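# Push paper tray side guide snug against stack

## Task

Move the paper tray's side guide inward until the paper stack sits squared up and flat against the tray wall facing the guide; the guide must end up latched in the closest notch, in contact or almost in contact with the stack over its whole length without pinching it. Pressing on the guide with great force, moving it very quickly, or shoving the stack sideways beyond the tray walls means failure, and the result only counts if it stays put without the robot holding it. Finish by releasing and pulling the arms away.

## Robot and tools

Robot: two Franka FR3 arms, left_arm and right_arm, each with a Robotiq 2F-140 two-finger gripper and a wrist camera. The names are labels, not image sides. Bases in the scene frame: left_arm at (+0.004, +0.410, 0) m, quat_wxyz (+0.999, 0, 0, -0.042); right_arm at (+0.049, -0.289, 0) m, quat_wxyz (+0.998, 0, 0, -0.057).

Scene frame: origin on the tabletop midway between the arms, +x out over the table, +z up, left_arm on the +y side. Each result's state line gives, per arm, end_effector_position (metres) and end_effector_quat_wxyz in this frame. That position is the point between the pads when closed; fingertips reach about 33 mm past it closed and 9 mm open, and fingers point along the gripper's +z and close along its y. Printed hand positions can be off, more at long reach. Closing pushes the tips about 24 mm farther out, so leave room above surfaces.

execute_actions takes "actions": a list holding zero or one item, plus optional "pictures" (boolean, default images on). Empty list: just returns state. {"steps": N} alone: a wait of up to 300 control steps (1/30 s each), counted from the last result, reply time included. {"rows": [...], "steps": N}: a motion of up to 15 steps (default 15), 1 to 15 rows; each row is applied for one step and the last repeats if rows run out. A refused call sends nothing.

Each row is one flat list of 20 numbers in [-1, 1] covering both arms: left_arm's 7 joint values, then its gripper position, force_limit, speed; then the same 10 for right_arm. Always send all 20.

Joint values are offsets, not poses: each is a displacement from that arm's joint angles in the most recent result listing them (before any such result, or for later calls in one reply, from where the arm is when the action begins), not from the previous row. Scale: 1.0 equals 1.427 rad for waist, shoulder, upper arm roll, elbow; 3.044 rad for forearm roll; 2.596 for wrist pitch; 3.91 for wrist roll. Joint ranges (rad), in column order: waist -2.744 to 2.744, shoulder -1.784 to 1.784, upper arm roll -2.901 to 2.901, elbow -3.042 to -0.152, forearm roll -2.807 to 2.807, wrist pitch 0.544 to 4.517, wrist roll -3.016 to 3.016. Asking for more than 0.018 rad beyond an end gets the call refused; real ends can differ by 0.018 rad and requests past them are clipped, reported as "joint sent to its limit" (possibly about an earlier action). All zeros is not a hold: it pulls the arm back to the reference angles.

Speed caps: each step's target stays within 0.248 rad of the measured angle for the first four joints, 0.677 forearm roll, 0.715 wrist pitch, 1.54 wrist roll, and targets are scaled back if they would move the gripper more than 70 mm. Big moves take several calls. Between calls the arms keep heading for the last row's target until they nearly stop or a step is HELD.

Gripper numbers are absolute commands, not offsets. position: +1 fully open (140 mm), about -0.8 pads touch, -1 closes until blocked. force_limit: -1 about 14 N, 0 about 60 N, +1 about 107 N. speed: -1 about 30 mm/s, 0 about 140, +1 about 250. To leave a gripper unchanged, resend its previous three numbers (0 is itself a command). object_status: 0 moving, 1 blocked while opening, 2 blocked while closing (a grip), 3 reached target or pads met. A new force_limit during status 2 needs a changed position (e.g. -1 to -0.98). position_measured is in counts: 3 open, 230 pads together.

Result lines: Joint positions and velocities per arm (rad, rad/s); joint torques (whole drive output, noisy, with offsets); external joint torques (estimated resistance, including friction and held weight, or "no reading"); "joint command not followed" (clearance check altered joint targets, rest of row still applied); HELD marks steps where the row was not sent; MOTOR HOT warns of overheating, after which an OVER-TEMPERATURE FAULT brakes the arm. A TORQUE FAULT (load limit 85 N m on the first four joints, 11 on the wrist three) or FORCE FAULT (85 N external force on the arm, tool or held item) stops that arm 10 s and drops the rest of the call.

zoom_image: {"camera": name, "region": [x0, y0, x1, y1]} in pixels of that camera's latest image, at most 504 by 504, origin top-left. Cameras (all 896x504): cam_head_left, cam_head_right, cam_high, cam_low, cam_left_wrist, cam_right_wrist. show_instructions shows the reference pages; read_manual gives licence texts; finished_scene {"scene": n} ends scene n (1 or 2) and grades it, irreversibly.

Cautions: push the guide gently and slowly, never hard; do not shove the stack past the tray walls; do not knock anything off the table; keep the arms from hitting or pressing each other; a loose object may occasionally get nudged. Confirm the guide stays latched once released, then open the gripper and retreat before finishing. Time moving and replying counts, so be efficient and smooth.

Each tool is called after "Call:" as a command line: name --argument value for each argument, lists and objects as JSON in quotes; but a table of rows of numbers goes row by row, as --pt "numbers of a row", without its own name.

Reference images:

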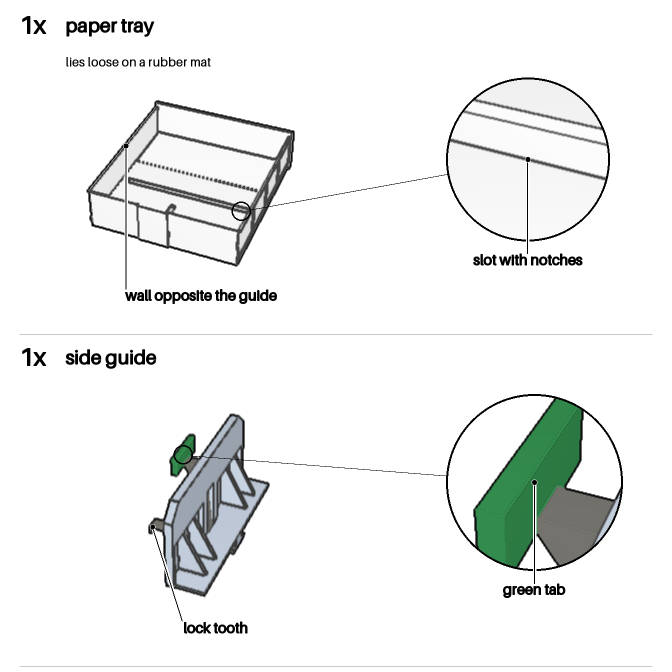

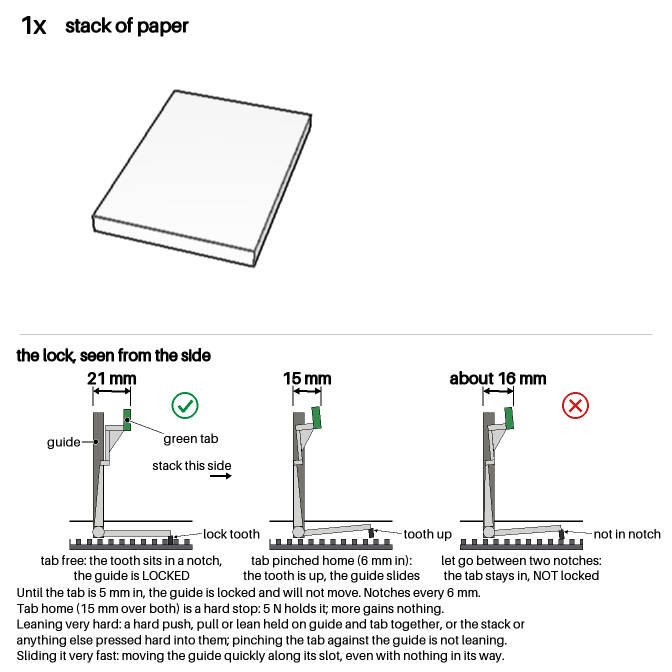

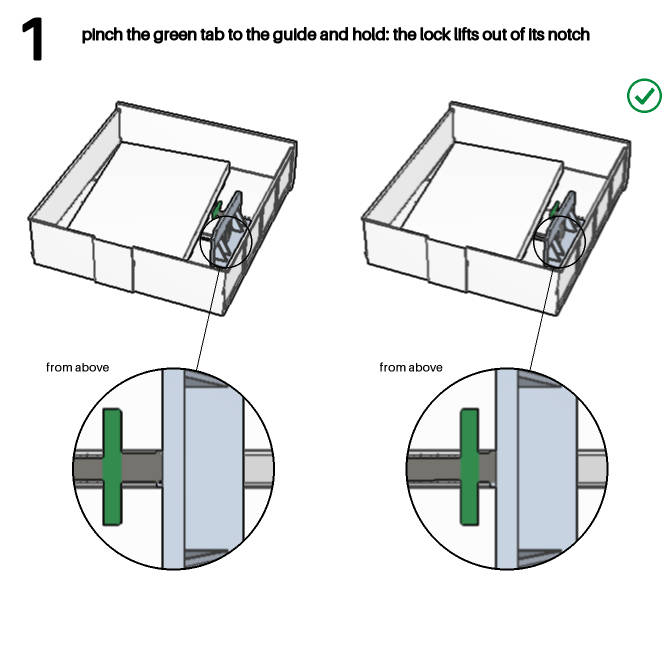

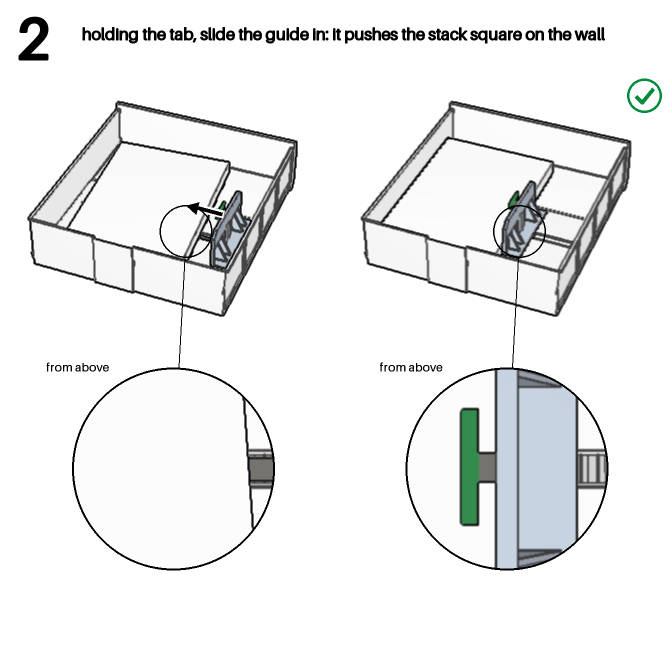

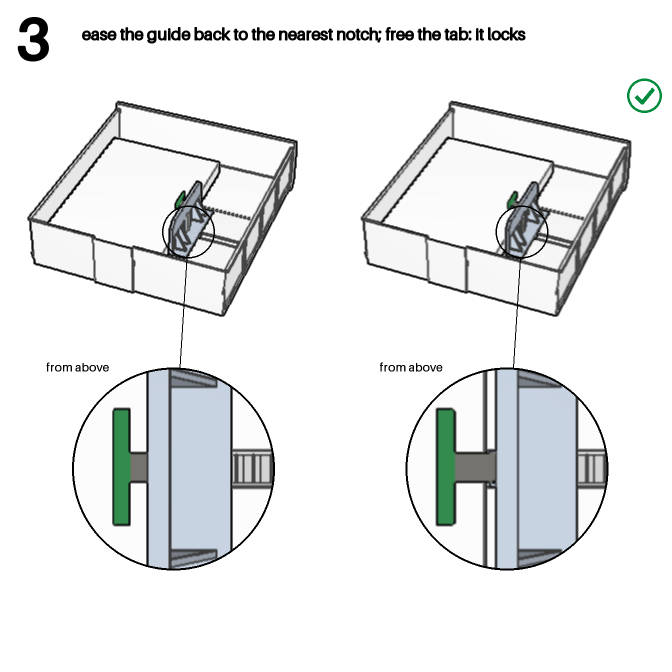

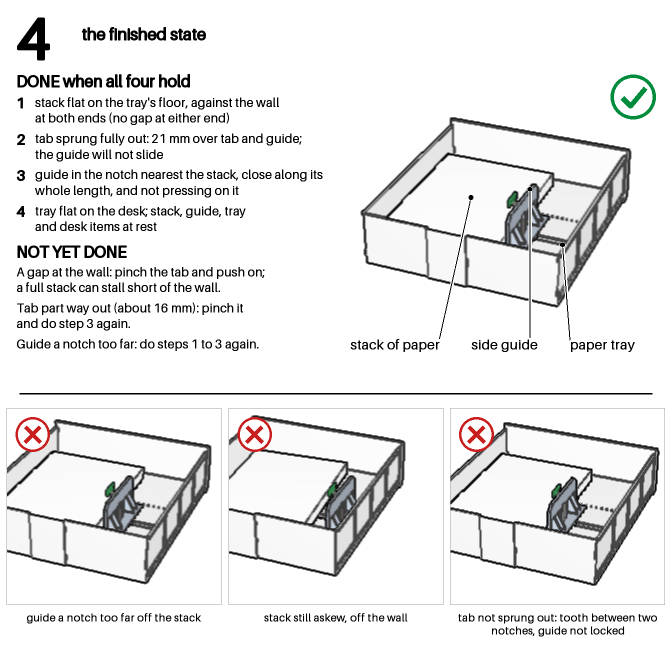

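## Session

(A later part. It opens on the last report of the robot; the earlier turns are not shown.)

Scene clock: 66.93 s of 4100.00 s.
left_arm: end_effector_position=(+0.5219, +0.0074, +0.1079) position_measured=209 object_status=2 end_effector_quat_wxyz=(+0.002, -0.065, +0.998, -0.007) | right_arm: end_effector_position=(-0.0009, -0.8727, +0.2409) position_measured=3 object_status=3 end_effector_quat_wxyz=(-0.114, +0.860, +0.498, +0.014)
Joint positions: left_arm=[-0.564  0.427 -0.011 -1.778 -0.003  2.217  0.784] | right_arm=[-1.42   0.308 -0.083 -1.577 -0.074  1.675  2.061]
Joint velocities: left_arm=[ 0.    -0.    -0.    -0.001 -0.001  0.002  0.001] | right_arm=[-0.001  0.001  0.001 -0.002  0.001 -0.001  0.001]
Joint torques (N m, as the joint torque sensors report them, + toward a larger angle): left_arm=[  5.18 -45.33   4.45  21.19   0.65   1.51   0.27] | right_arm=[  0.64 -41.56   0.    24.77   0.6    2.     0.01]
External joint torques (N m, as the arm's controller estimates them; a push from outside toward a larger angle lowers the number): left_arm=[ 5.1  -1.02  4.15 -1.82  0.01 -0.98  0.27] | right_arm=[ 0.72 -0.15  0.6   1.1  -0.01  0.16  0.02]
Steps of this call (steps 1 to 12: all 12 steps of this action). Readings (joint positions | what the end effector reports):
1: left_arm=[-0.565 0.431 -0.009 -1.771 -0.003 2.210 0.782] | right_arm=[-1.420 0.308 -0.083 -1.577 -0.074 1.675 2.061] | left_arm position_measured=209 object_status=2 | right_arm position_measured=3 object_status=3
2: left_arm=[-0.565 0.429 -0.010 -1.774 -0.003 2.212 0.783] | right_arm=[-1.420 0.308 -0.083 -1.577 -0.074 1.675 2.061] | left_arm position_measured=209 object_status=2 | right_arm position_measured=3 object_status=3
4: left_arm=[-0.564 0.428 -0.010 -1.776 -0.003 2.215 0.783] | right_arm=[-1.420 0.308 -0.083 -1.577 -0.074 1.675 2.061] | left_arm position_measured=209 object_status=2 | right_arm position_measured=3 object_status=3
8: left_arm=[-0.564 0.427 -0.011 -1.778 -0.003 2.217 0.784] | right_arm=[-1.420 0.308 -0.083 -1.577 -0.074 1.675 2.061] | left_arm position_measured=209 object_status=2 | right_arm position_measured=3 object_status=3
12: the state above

At the wall; notch about y=0.005.

Call:
execute_actions --actions '[{"rows":[[-0.003,0.004,0,0.007,0,-0.002,0,-1,-0.7,-1,0,0,0,0,0,0,0,1,0,0]]}]' --pictures false

Call:
execute_actions --actions '[{"rows":[[0,0,0,0,0,0,0,-0.42,-0.7,-0.8,0,0,0,0,0,0,0,1,0,0]]}]'

Call:
zoom_image --camera "cam_left_wrist" --region '[380,170,540,330]'

Scene clock: 72.03 s of 4100.00 s.
left_arm: end_effector_position=(+0.5222, +0.0055, +0.1080) position_measured=209 object_status=2 end_effector_quat_wxyz=(+0.002, -0.064, +0.998, -0.006) | right_arm: end_effector_position=(-0.0009, -0.8727, +0.2409) position_measured=3 object_status=3 end_effector_quat_wxyz=(-0.114, +0.860, +0.498, +0.014)
Joint positions: left_arm=[-0.565  0.432 -0.011 -1.77  -0.003  2.213  0.784] | right_arm=[-1.42   0.308 -0.083 -1.577 -0.074  1.675  2.061]
Joint velocities: left_arm=[-0.     0.     0.     0.001  0.002 -0.    -0.001] | right_arm=[-0.001  0.001 -0.     0.001  0.001 -0.     0.   ]
Joint torques (N m, as the joint torque sensors report them, + toward a larger angle): left_arm=[ -1.44 -43.51   1.62  24.27   0.62   2.53   0.  ] | right_arm=[  1.   -41.73  -0.28  24.81   0.55   1.94  -0.02]
External joint torques (N m, as the arm's controller estimates them; a push from outside toward a larger angle lowers the number): left_arm=[-1.52  1.01  1.33  1.22 -0.01  0.05  0.  ] | right_arm=[ 1.06 -0.24  0.32  1.09 -0.05  0.09 -0.02]
Steps of this call (steps 1 to 15: the robot went on to your last target; steps 16 to 90: nothing new was sent; then 1.60 s passed at rest; steps 91 to 105: all 15 steps of this action). Readings (joint positions | what the end effector reports):
91: left_arm=[-0.564 0.428 -0.011 -1.777 -0.003 2.217 0.784] | right_arm=[-1.420 0.308 -0.083 -1.577 -0.074 1.675 2.061] | left_arm position_measured=209 object_status=2 | right_arm position_measured=3 object_status=3
92: left_arm=[-0.565 0.429 -0.011 -1.774 -0.003 2.216 0.784] | right_arm=[-1.420 0.308 -0.083 -1.577 -0.074 1.675 2.061] | left_arm position_measured=209 object_status=2 | right_arm position_measured=3 object_status=3
94: left_arm=[-0.565 0.431 -0.011 -1.772 -0.003 2.215 0.784] | right_arm=[-1.420 0.308 -0.083 -1.577 -0.074 1.675 2.061] | left_arm position_measured=209 object_status=2 | right_arm position_measured=3 object_status=3
98: left_arm=[-0.565 0.432 -0.011 -1.770 -0.003 2.213 0.784] | right_arm=[-1.420 0.308 -0.083 -1.577 -0.074 1.675 2.061] | left_arm position_measured=209 object_status=2 | right_arm position_measured=3 object_status=3
105: the state above

Scene clock: 72.53 s of 4100.00 s.
left_arm: end_effector_position=(+0.5221, +0.0055, +0.1078) position_measured=182 object_status=0 end_effector_quat_wxyz=(+0.002, -0.064, +0.998, -0.006) | right_arm: end_effector_position=(-0.0009, -0.8727, +0.2409) position_measured=3 object_status=3 end_effector_quat_wxyz=(-0.114, +0.860, +0.498, +0.014)
Joint positions: left_arm=[-0.565  0.432 -0.011 -1.77  -0.003  2.213  0.784] | right_arm=[-1.42   0.308 -0.083 -1.577 -0.074  1.675  2.061]
Joint velocities: left_arm=[ 0.001  0.001  0.001  0.001 -0.001 -0.     0.001] | right_arm=[ 0.001 -0.001  0.     0.001 -0.001 -0.     0.   ]
Joint torques (N m, as the joint torque sensors report them, + toward a larger angle): left_arm=[  0.18 -44.08   1.58  23.23   0.61   2.65   0.02] | right_arm=[  0.45 -41.93   0.46  24.86   0.53   1.99  -0.01]
External joint torques (N m, as the arm's controller estimates them; a push from outside toward a larger angle lowers the number): left_arm=[ 0.    0.57  1.21  0.12 -0.03  0.15  0.02] | right_arm=[ 0.48 -0.29  1.03  1.06 -0.07  0.14  0.  ]
Steps of this call (steps 1 to 15: all 15 steps of this action). Readings (joint positions | what the end effector reports):
1: left_arm=[-0.565 0.432 -0.011 -1.770 -0.003 2.213 0.784] | right_arm=[-1.420 0.308 -0.083 -1.577 -0.074 1.675 2.061] | left_arm position_measured=209 object_status=0 | right_arm position_measured=3 object_status=3
2: left_arm=[-0.565 0.432 -0.011 -1.770 -0.003 2.213 0.784] | right_arm=[-1.420 0.308 -0.083 -1.577 -0.074 1.675 2.061] | left_arm position_measured=209 object_status=0 | right_arm position_measured=3 object_status=3
4: left_arm=[-0.565 0.432 -0.011 -1.770 -0.003 2.213 0.784] | right_arm=[-1.420 0.308 -0.083 -1.577 -0.074 1.675 2.061] | left_arm position_measured=201 object_status=0 | right_arm position_measured=3 object_status=3
8: left_arm=[-0.565 0.432 -0.011 -1.770 -0.003 2.213 0.784] | right_arm=[-1.420 0.308 -0.083 -1.577 -0.074 1.675 2.061] | left_arm position_measured=190 object_status=0 | right_arm position_measured=3 object_status=3
15: the state above
camera_calibration (this result's frames):
cam_left_wrist: T_world_to_cam=[[0.0976986, 0.993902, -0.0511329, -0.0448321], [0.929737, -0.0728215, 0.360953, -0.508263], [0.355028, -0.0828047, -0.931181, 0.0990192], [0, 0, 0, 1]] pos_world=[0.441776, 0.0157455, 0.273371]
cam_right_wrist: T_world_to_cam=[[0.719009, -0.650368, -0.245046, -0.498483], [-0.592693, -0.757926, 0.272512, -0.711367], [-0.36296, -0.0507017, -0.930424, 0.382119], [0, 0, 0, 1]] pos_world=[0.0754855, -0.843986, 0.427238]

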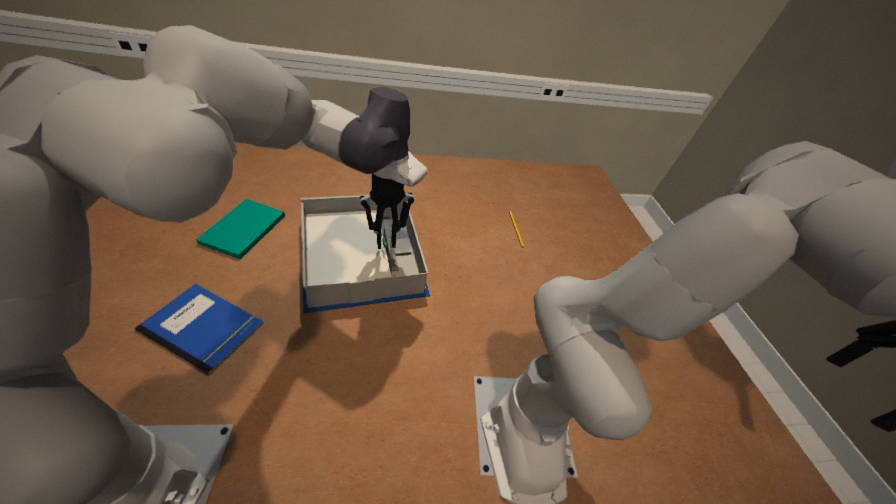

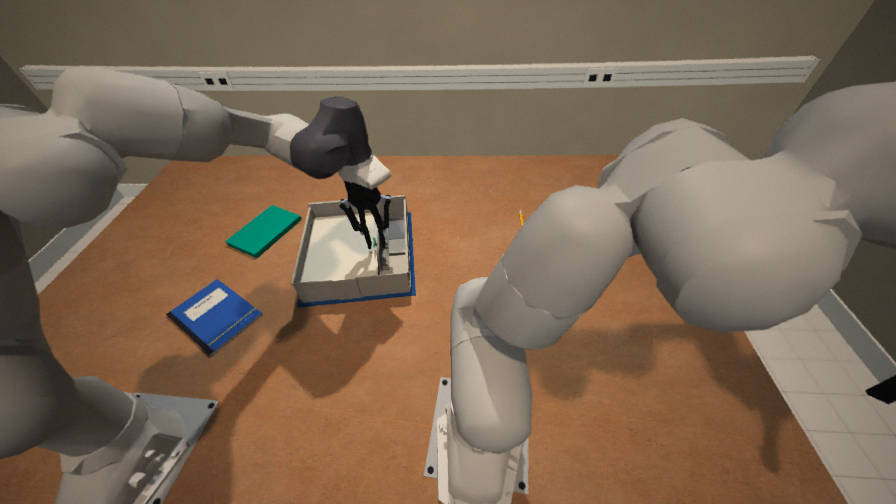

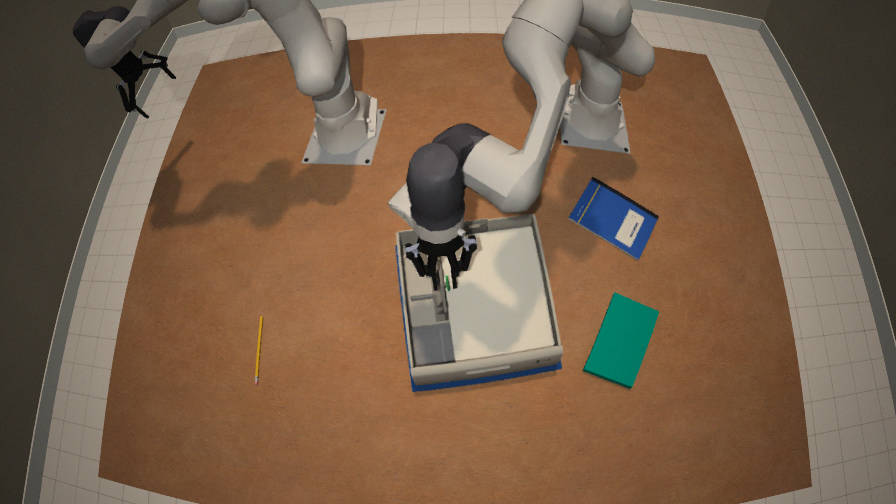

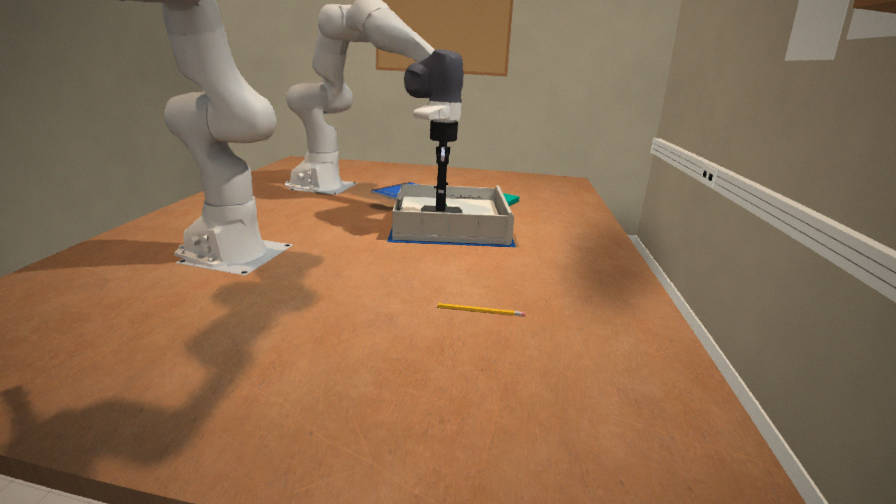

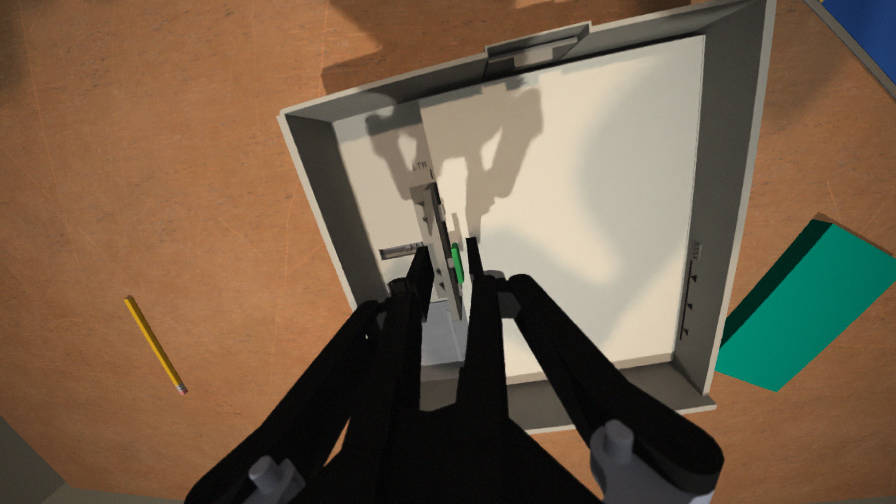

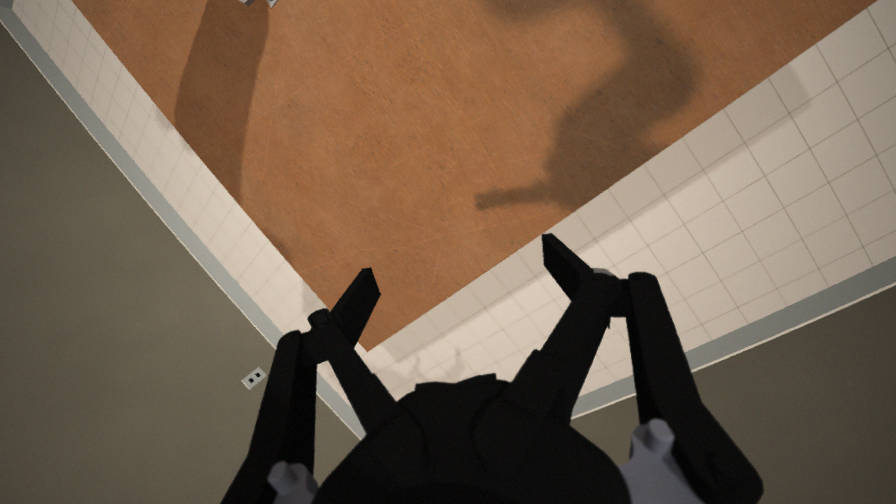

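Region (380, 170, 540, 330) of cam_left_wrist's 896x504 image, scaled by 3.150, with more detail than that image has.

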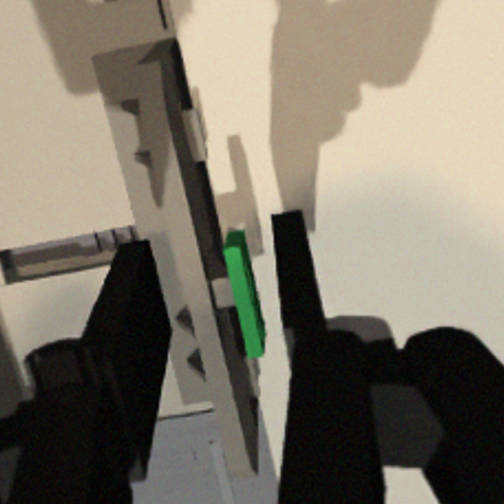

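Not locked. Regrip, back 1.5 mm more.

Call:
execute_actions --actions '[{"rows":[[0,0,0,0,0,0,0,-1,-0.7,-0.8,0,0,0,0,0,0,0,1,0,0]]}]' --pictures false

Call:
execute_actions --actions '[{"rows":[[-0.0028,0.003,0,0.0055,0,-0.0015,0,-1,-0.7,-0.8,0,0,0,0,0,0,0,1,0,0]]}]' --pictures false

Call:
execute_actions --actions '[{"rows":[[0,0,0,0,0,0,0,-0.42,-0.7,-0.8,0,0,0,0,0,0,0,1,0,0]]}]'

Call:
zoom_image --camera "cam_left_wrist" --region '[380,170,540,330]'

Scene clock: 77.03 s of 4100.00 s.
left_arm: end_effector_position=(+0.5222, +0.0055, +0.1080) position_measured=209 object_status=0 end_effector_quat_wxyz=(+0.002, -0.064, +0.998, -0.006) | right_arm: end_effector_position=(-0.0009, -0.8727, +0.2409) position_measured=3 object_status=3 end_effector_quat_wxyz=(-0.114, +0.860, +0.498, +0.014)
Joint positions: left_arm=[-0.565  0.432 -0.011 -1.77  -0.003  2.213  0.784] | right_arm=[-1.42   0.308 -0.083 -1.577 -0.074  1.675  2.061]
Joint velocities: left_arm=[ 0.    -0.001 -0.    -0.001  0.002 -0.    -0.001] | right_arm=[ 0.001 -0.    -0.    -0.    -0.001 -0.    -0.001]
Joint torques (N m, as the joint torque sensors report them, + toward a larger angle): left_arm=[  0.28 -43.86   1.66  23.12   0.61   2.66   0.01] | right_arm=[  0.63 -41.9   -0.09  24.82   0.52   1.97   0.  ]
External joint torques (N m, as the arm's controller estimates them; a push from outside toward a larger angle lowers the number): left_arm=[ 0.23  0.72  1.38  0.07 -0.03  0.17  0.01] | right_arm=[ 0.54 -0.34  0.38  1.09 -0.1   0.13  0.  ]
Steps of this call (steps 1 to 15: the robot went on to your last target; steps 16 to 90: nothing new was sent; then 1.00 s passed at rest; steps 91 to 105: all 15 steps of this action). Readings (joint positions | what the end effector reports):
91: left_arm=[-0.565 0.432 -0.011 -1.770 -0.003 2.213 0.784] | right_arm=[-1.420 0.308 -0.083 -1.577 -0.074 1.675 2.061] | left_arm position_measured=182 object_status=0 | right_arm position_measured=3 object_status=3
92: left_arm=[-0.565 0.432 -0.011 -1.770 -0.003 2.213 0.784] | right_arm=[-1.420 0.308 -0.083 -1.577 -0.074 1.675 2.061] | left_arm position_measured=184 object_status=0 | right_arm position_measured=3 object_status=3
94: left_arm=[-0.565 0.432 -0.011 -1.770 -0.003 2.213 0.784] | right_arm=[-1.420 0.308 -0.083 -1.577 -0.074 1.675 2.061] | left_arm position_measured=190 object_status=0 | right_arm position_measured=3 object_status=3
98: left_arm=[-0.565 0.432 -0.011 -1.770 -0.003 2.213 0.784] | right_arm=[-1.420 0.308 -0.083 -1.577 -0.074 1.675 2.061] | left_arm position_measured=201 object_status=0 | right_arm position_measured=3 object_status=3
105: the state above

Scene clock: 77.53 s of 4100.00 s.
left_arm: end_effector_position=(+0.5224, +0.0040, +0.1080) position_measured=209 object_status=2 end_effector_quat_wxyz=(+0.001, -0.064, +0.998, -0.006) | right_arm: end_effector_position=(-0.0009, -0.8727, +0.2409) position_measured=3 object_status=3 end_effector_quat_wxyz=(-0.114, +0.860, +0.498, +0.014)
Joint positions: left_arm=[-0.567  0.436 -0.011 -1.764 -0.003  2.21   0.784] | right_arm=[-1.42   0.308 -0.083 -1.577 -0.074  1.675  2.061]
Joint velocities: left_arm=[ 0.    -0.001 -0.001  0.001  0.    -0.001  0.   ] | right_arm=[-0.002 -0.001 -0.    -0.     0.     0.001 -0.001]
Joint torques (N m, as the joint torque sensors report them, + toward a larger angle): left_arm=[ -1.18 -43.83   1.66  24.57   0.6    2.52   0.04] | right_arm=[  0.66 -41.88  -0.31  25.2    0.54   2.01   0.  ]
External joint torques (N m, as the arm's controller estimates them; a push from outside toward a larger angle lowers the number): left_arm=[-1.2   0.94  1.41  1.47 -0.04  0.03  0.05] | right_arm=[ 0.8  -0.26  0.36  1.43 -0.06  0.16  0.01]
Steps of this call (steps 1 to 15: all 15 steps of this action). Readings (joint positions | what the end effector reports):
1: left_arm=[-0.566 0.433 -0.011 -1.769 -0.003 2.212 0.784] | right_arm=[-1.420 0.308 -0.083 -1.577 -0.074 1.675 2.061] | left_arm position_measured=209 object_status=2 | right_arm position_measured=3 object_status=3
2: left_arm=[-0.566 0.434 -0.011 -1.767 -0.003 2.211 0.784] | right_arm=[-1.420 0.308 -0.083 -1.577 -0.074 1.675 2.061] | left_arm position_measured=209 object_status=2 | right_arm position_measured=3 object_status=3
4: left_arm=[-0.567 0.435 -0.011 -1.765 -0.003 2.211 0.784] | right_arm=[-1.420 0.308 -0.083 -1.577 -0.074 1.675 2.061] | left_arm position_measured=209 object_status=2 | right_arm position_measured=3 object_status=3
8: left_arm=[-0.567 0.435 -0.011 -1.764 -0.003 2.210 0.784] | right_arm=[-1.420 0.308 -0.083 -1.577 -0.074 1.675 2.061] | left_arm position_measured=209 object_status=2 | right_arm position_measured=3 object_status=3
15: the state above

Scene clock: 78.03 s of 4100.00 s.
left_arm: end_effector_position=(+0.5221, +0.0048, +0.1070) position_measured=182 object_status=0 end_effector_quat_wxyz=(+0.001, -0.064, +0.998, -0.005) | right_arm: end_effector_position=(-0.0009, -0.8727, +0.2409) position_measured=3 object_status=3 end_effector_quat_wxyz=(-0.114, +0.860, +0.498, +0.014)
Joint positions: left_arm=[-0.567  0.437 -0.01  -1.765 -0.003  2.209  0.784] | right_arm=[-1.42   0.308 -0.083 -1.577 -0.074  1.675  2.061]
Joint velocities: left_arm=[-0.     0.     0.    -0.001  0.001 -0.     0.001] | right_arm=[-0.001 -0.002 -0.     0.001 -0.001 -0.001 -0.   ]
Joint torques (N m, as the joint torque sensors report them, + toward a larger angle): left_arm=[  0.25 -44.78   1.22  23.63   0.6    2.75   0.01] | right_arm=[  0.69 -41.65  -0.23  24.59   0.55   2.01  -0.02]
External joint torques (N m, as the arm's controller estimates them; a push from outside toward a larger angle lowers the number): left_arm=[ 0.24 -0.26  0.98  0.69 -0.03  0.29  0.01] | right_arm=[ 0.75  0.11  0.37  0.74 -0.06  0.15 -0.01]
Steps of this call (steps 1 to 15: all 15 steps of this action). Readings (joint positions | what the end effector reports):
1: left_arm=[-0.567 0.436 -0.011 -1.764 -0.003 2.210 0.784] | right_arm=[-1.420 0.308 -0.083 -1.577 -0.074 1.675 2.061] | left_arm position_measured=209 object_status=0 | right_arm position_measured=3 object_status=3
2: left_arm=[-0.567 0.436 -0.011 -1.764 -0.003 2.210 0.784] | right_arm=[-1.420 0.308 -0.083 -1.577 -0.074 1.675 2.061] | left_arm position_measured=209 object_status=0 | right_arm position_measured=3 object_status=3
4: left_arm=[-0.567 0.436 -0.010 -1.764 -0.003 2.209 0.784] | right_arm=[-1.420 0.308 -0.083 -1.577 -0.074 1.675 2.061] | left_arm position_measured=201 object_status=0 | right_arm position_measured=3 object_status=3
8: left_arm=[-0.567 0.437 -0.010 -1.765 -0.003 2.209 0.784] | right_arm=[-1.420 0.308 -0.083 -1.577 -0.074 1.675 2.061] | left_arm position_measured=190 object_status=0 | right_arm position_measured=3 object_status=3
15: the state above
camera_calibration (this result's frames):
cam_left_wrist: T_world_to_cam=[[0.0978692, 0.99397, -0.049445, -0.0444723], [0.930496, -0.0737709, 0.358797, -0.508112], [0.352986, -0.0811236, -0.932105, 0.0993669], [0, 0, 0, 1]] pos_world=[0.442073, 0.0147813, 0.272731]
cam_right_wrist: T_world_to_cam=[[0.719009, -0.650367, -0.245047, -0.498483], [-0.592693, -0.757926, 0.272512, -0.711367], [-0.36296, -0.0507015, -0.930424, 0.38212], [0, 0, 0, 1]] pos_world=[0.0754855, -0.843986, 0.427238]

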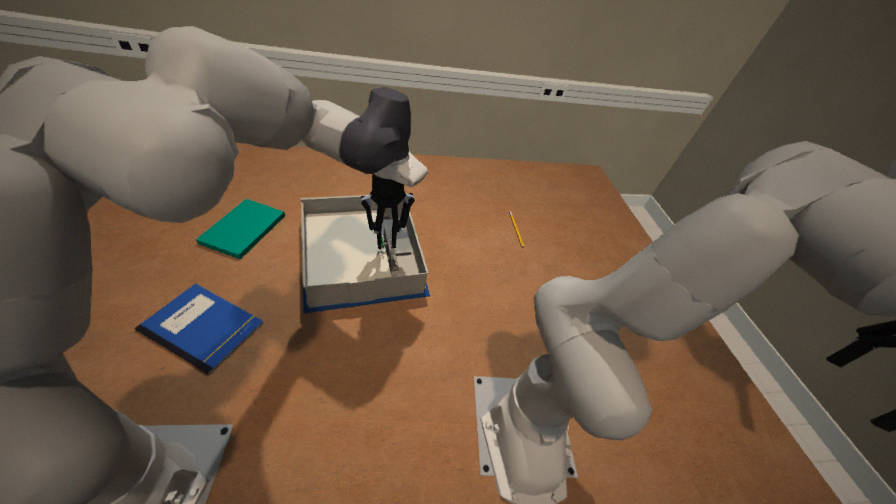

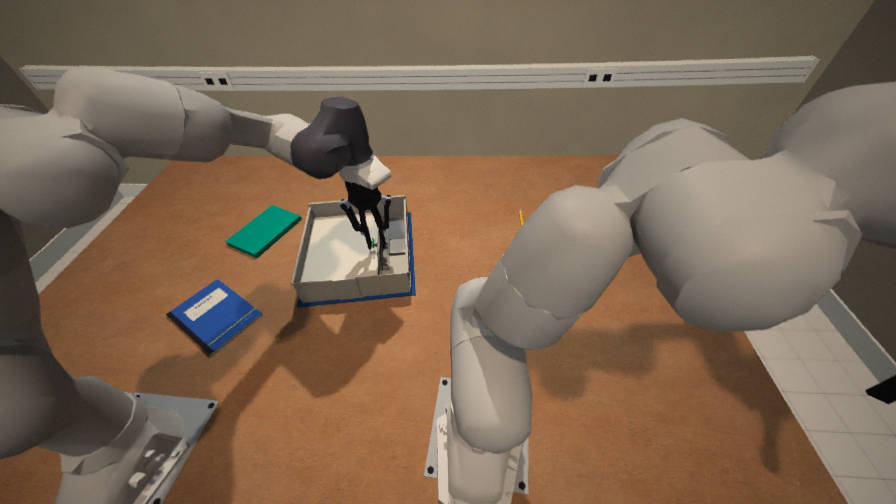

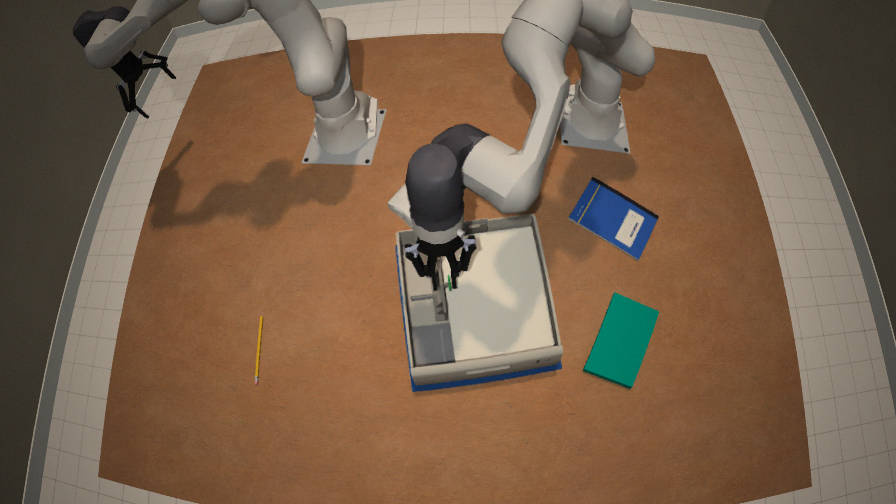

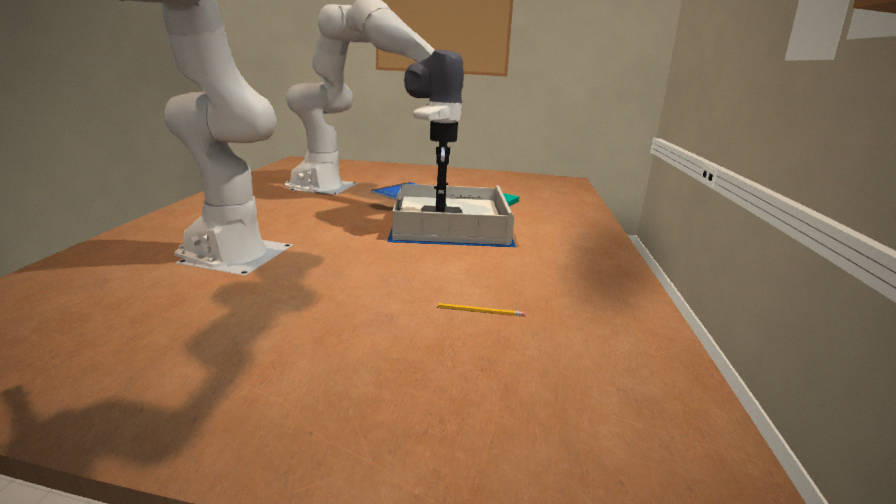

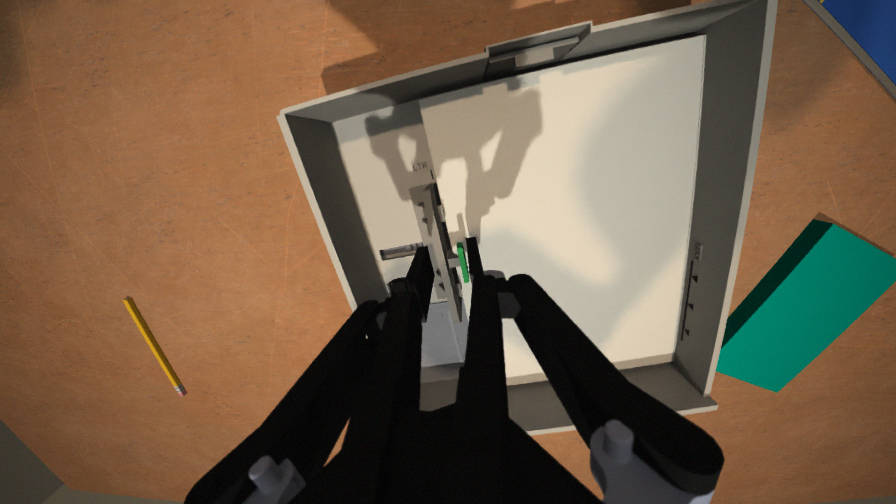

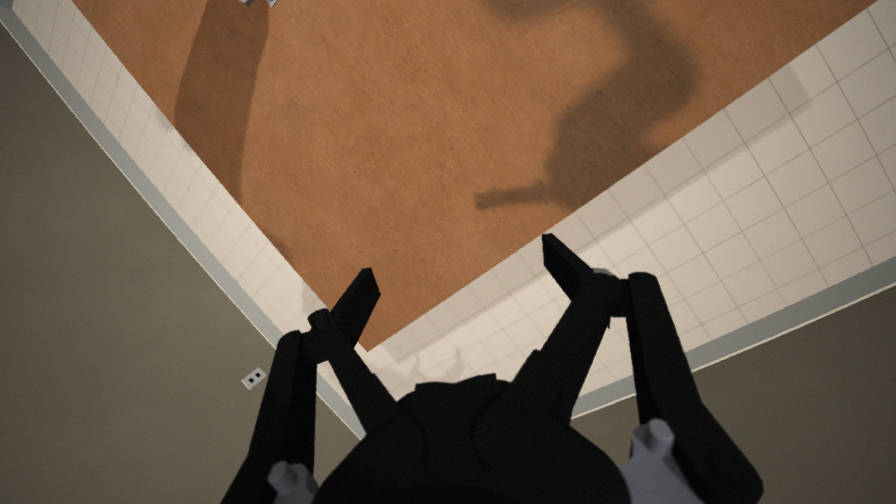

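Region (380, 170, 540, 330) of cam_left_wrist's 896x504 image, scaled by 3.150, with more detail than that image has.

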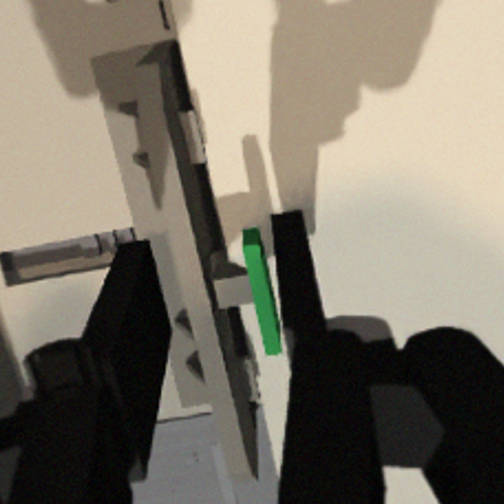

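Call:
execute_actions --actions '[{"rows":[[0,0,0,0,0,0,0,0,0,1,0,0,0,0,0,0,0,1,0,0],[0,0,0,0,0,0,0,0,0,1,0,0,0,0,0,0,0,1,0,0],[0,-0.02,0,0,0,-0.01,0,0,0,1,0,0,0,0,0,0,0,1,0,0],[0,-0.05,0,0,0,-0.025,0,0,0,1,0,0,0,0,0,0,0,1,0,0],[0,-0.2,0,0,0,-0.08,0,0,0,1,0,0,0,0,0,0,0,1,0,0]]}]' --pictures false

Call:
execute_actions --actions '[{"steps":20}]' --pictures false

Call:
finished_scene --scene 1

Scene clock: 84.07 s of 4100.00 s.
left_arm: end_effector_position=(+0.5160, +0.0098, +0.2878) position_measured=129 object_status=3 end_effector_quat_wxyz=(+0.053, -0.063, +0.995, -0.050) | right_arm: end_effector_position=(-0.0009, -0.8727, +0.2409) position_measured=3 object_status=3 end_effector_quat_wxyz=(-0.114, +0.860, +0.498, +0.014)
Joint positions: left_arm=[-0.567  0.141 -0.01  -1.755 -0.003  2.042  0.784] | right_arm=[-1.42   0.308 -0.083 -1.577 -0.074  1.675  2.061]
Joint velocities: left_arm=[-0.    -0.093  0.001 -0.002 -0.    -0.207  0.   ] | right_arm=[ 0.001 -0.    -0.    -0.    -0.001  0.001  0.   ]
Joint torques (N m, as the joint torque sensors report them, + toward a larger angle): left_arm=[  0.03 -25.91   1.12  18.47   0.73   1.87   0.  ] | right_arm=[  0.32 -41.35  -0.21  24.56   0.51   1.98  -0.03]
External joint torques (N m, as the arm's controller estimates them; a push from outside toward a larger angle lowers the number): left_arm=[-0.05 -1.    0.98  0.84  0.08 -0.22  0.02] | right_arm=[ 0.32  0.42  0.34  0.71 -0.09  0.12 -0.03]
Steps of this call (steps 1 to 15: the robot went on to your last target; steps 16 to 90: nothing new was sent; then 2.53 s passed at rest; steps 91 to 105: all 15 steps of this action). Readings (joint positions | what the end effector reports):
91: left_arm=[-0.567 0.436 -0.010 -1.765 -0.003 2.209 0.784] | right_arm=[-1.420 0.308 -0.083 -1.577 -0.074 1.675 2.061] | left_arm position_measured=182 object_status=0 | right_arm position_measured=3 object_status=3
92: left_arm=[-0.567 0.436 -0.010 -1.765 -0.003 2.209 0.784] | right_arm=[-1.420 0.308 -0.083 -1.577 -0.074 1.675 2.061] | left_arm position_measured=171 object_status=0 | right_arm position_measured=3 object_status=3
94: left_arm=[-0.567 0.423 -0.010 -1.770 -0.003 2.194 0.784] | right_arm=[-1.420 0.308 -0.083 -1.577 -0.074 1.675 2.061] | left_arm position_measured=144 object_status=0 | right_arm position_measured=3 object_status=3
98: left_arm=[-0.567 0.305 -0.010 -1.776 -0.003 2.131 0.784] | right_arm=[-1.420 0.308 -0.083 -1.577 -0.074 1.675 2.061] | left_arm position_measured=129 object_status=0 | right_arm position_measured=3 object_status=3
105: the state above

Scene clock: 84.73 s of 4100.00 s.
left_arm: end_effector_position=(+0.5037, +0.0194, +0.2712) position_measured=129 object_status=3 end_effector_quat_wxyz=(+0.032, -0.063, +0.997, -0.031) | right_arm: end_effector_position=(-0.0009, -0.8727, +0.2409) position_measured=3 object_status=3 end_effector_quat_wxyz=(-0.114, +0.860, +0.498, +0.014)
Joint positions: left_arm=[-0.567  0.152 -0.01  -1.764 -0.003  2.004  0.784] | right_arm=[-1.42   0.308 -0.083 -1.577 -0.074  1.675  2.061]
Joint velocities: left_arm=[ 0.    -0.001 -0.001  0.    -0.001 -0.004 -0.001] | right_arm=[-0.001  0.001  0.     0.001 -0.001 -0.     0.001]
Joint torques (N m, as the joint torque sensors report them, + toward a larger angle): left_arm=[ -0.06 -37.45   1.32  24.54   0.74   2.43  -0.01] | right_arm=[  0.71 -41.41  -0.09  24.67   0.52   1.98  -0.06]
External joint torques (N m, as the arm's controller estimates them; a push from outside toward a larger angle lowers the number): left_arm=[ 0.03  0.    1.32  0.    0.   -0.23 -0.01] | right_arm=[ 0.81  0.11  0.54  0.95 -0.07  0.13 -0.05]
Steps of this call (steps 1 to 20: the robot went on to your last target). Readings (joint positions | what the end effector reports):
1: left_arm=[-0.567 0.140 -0.010 -1.755 -0.003 2.036 0.784] | right_arm=[-1.420 0.308 -0.083 -1.577 -0.074 1.675 2.061] | left_arm position_measured=129 object_status=3 | right_arm position_measured=3 object_status=3
2: left_arm=[-0.567 0.141 -0.010 -1.757 -0.003 2.030 0.784] | right_arm=[-1.420 0.308 -0.083 -1.577 -0.074 1.675 2.061] | left_arm position_measured=129 object_status=3 | right_arm position_measured=3 object_status=3
4: left_arm=[-0.567 0.146 -0.010 -1.760 -0.003 2.021 0.784] | right_arm=[-1.420 0.308 -0.083 -1.577 -0.074 1.675 2.061] | left_arm position_measured=129 object_status=3 | right_arm position_measured=3 object_status=3
8: left_arm=[-0.567 0.151 -0.010 -1.764 -0.003 2.011 0.784] | right_arm=[-1.420 0.308 -0.083 -1.577 -0.074 1.675 2.061] | left_arm position_measured=129 object_status=3 | right_arm position_measured=3 object_status=3
20: the state above

The scene is finished: the task was done.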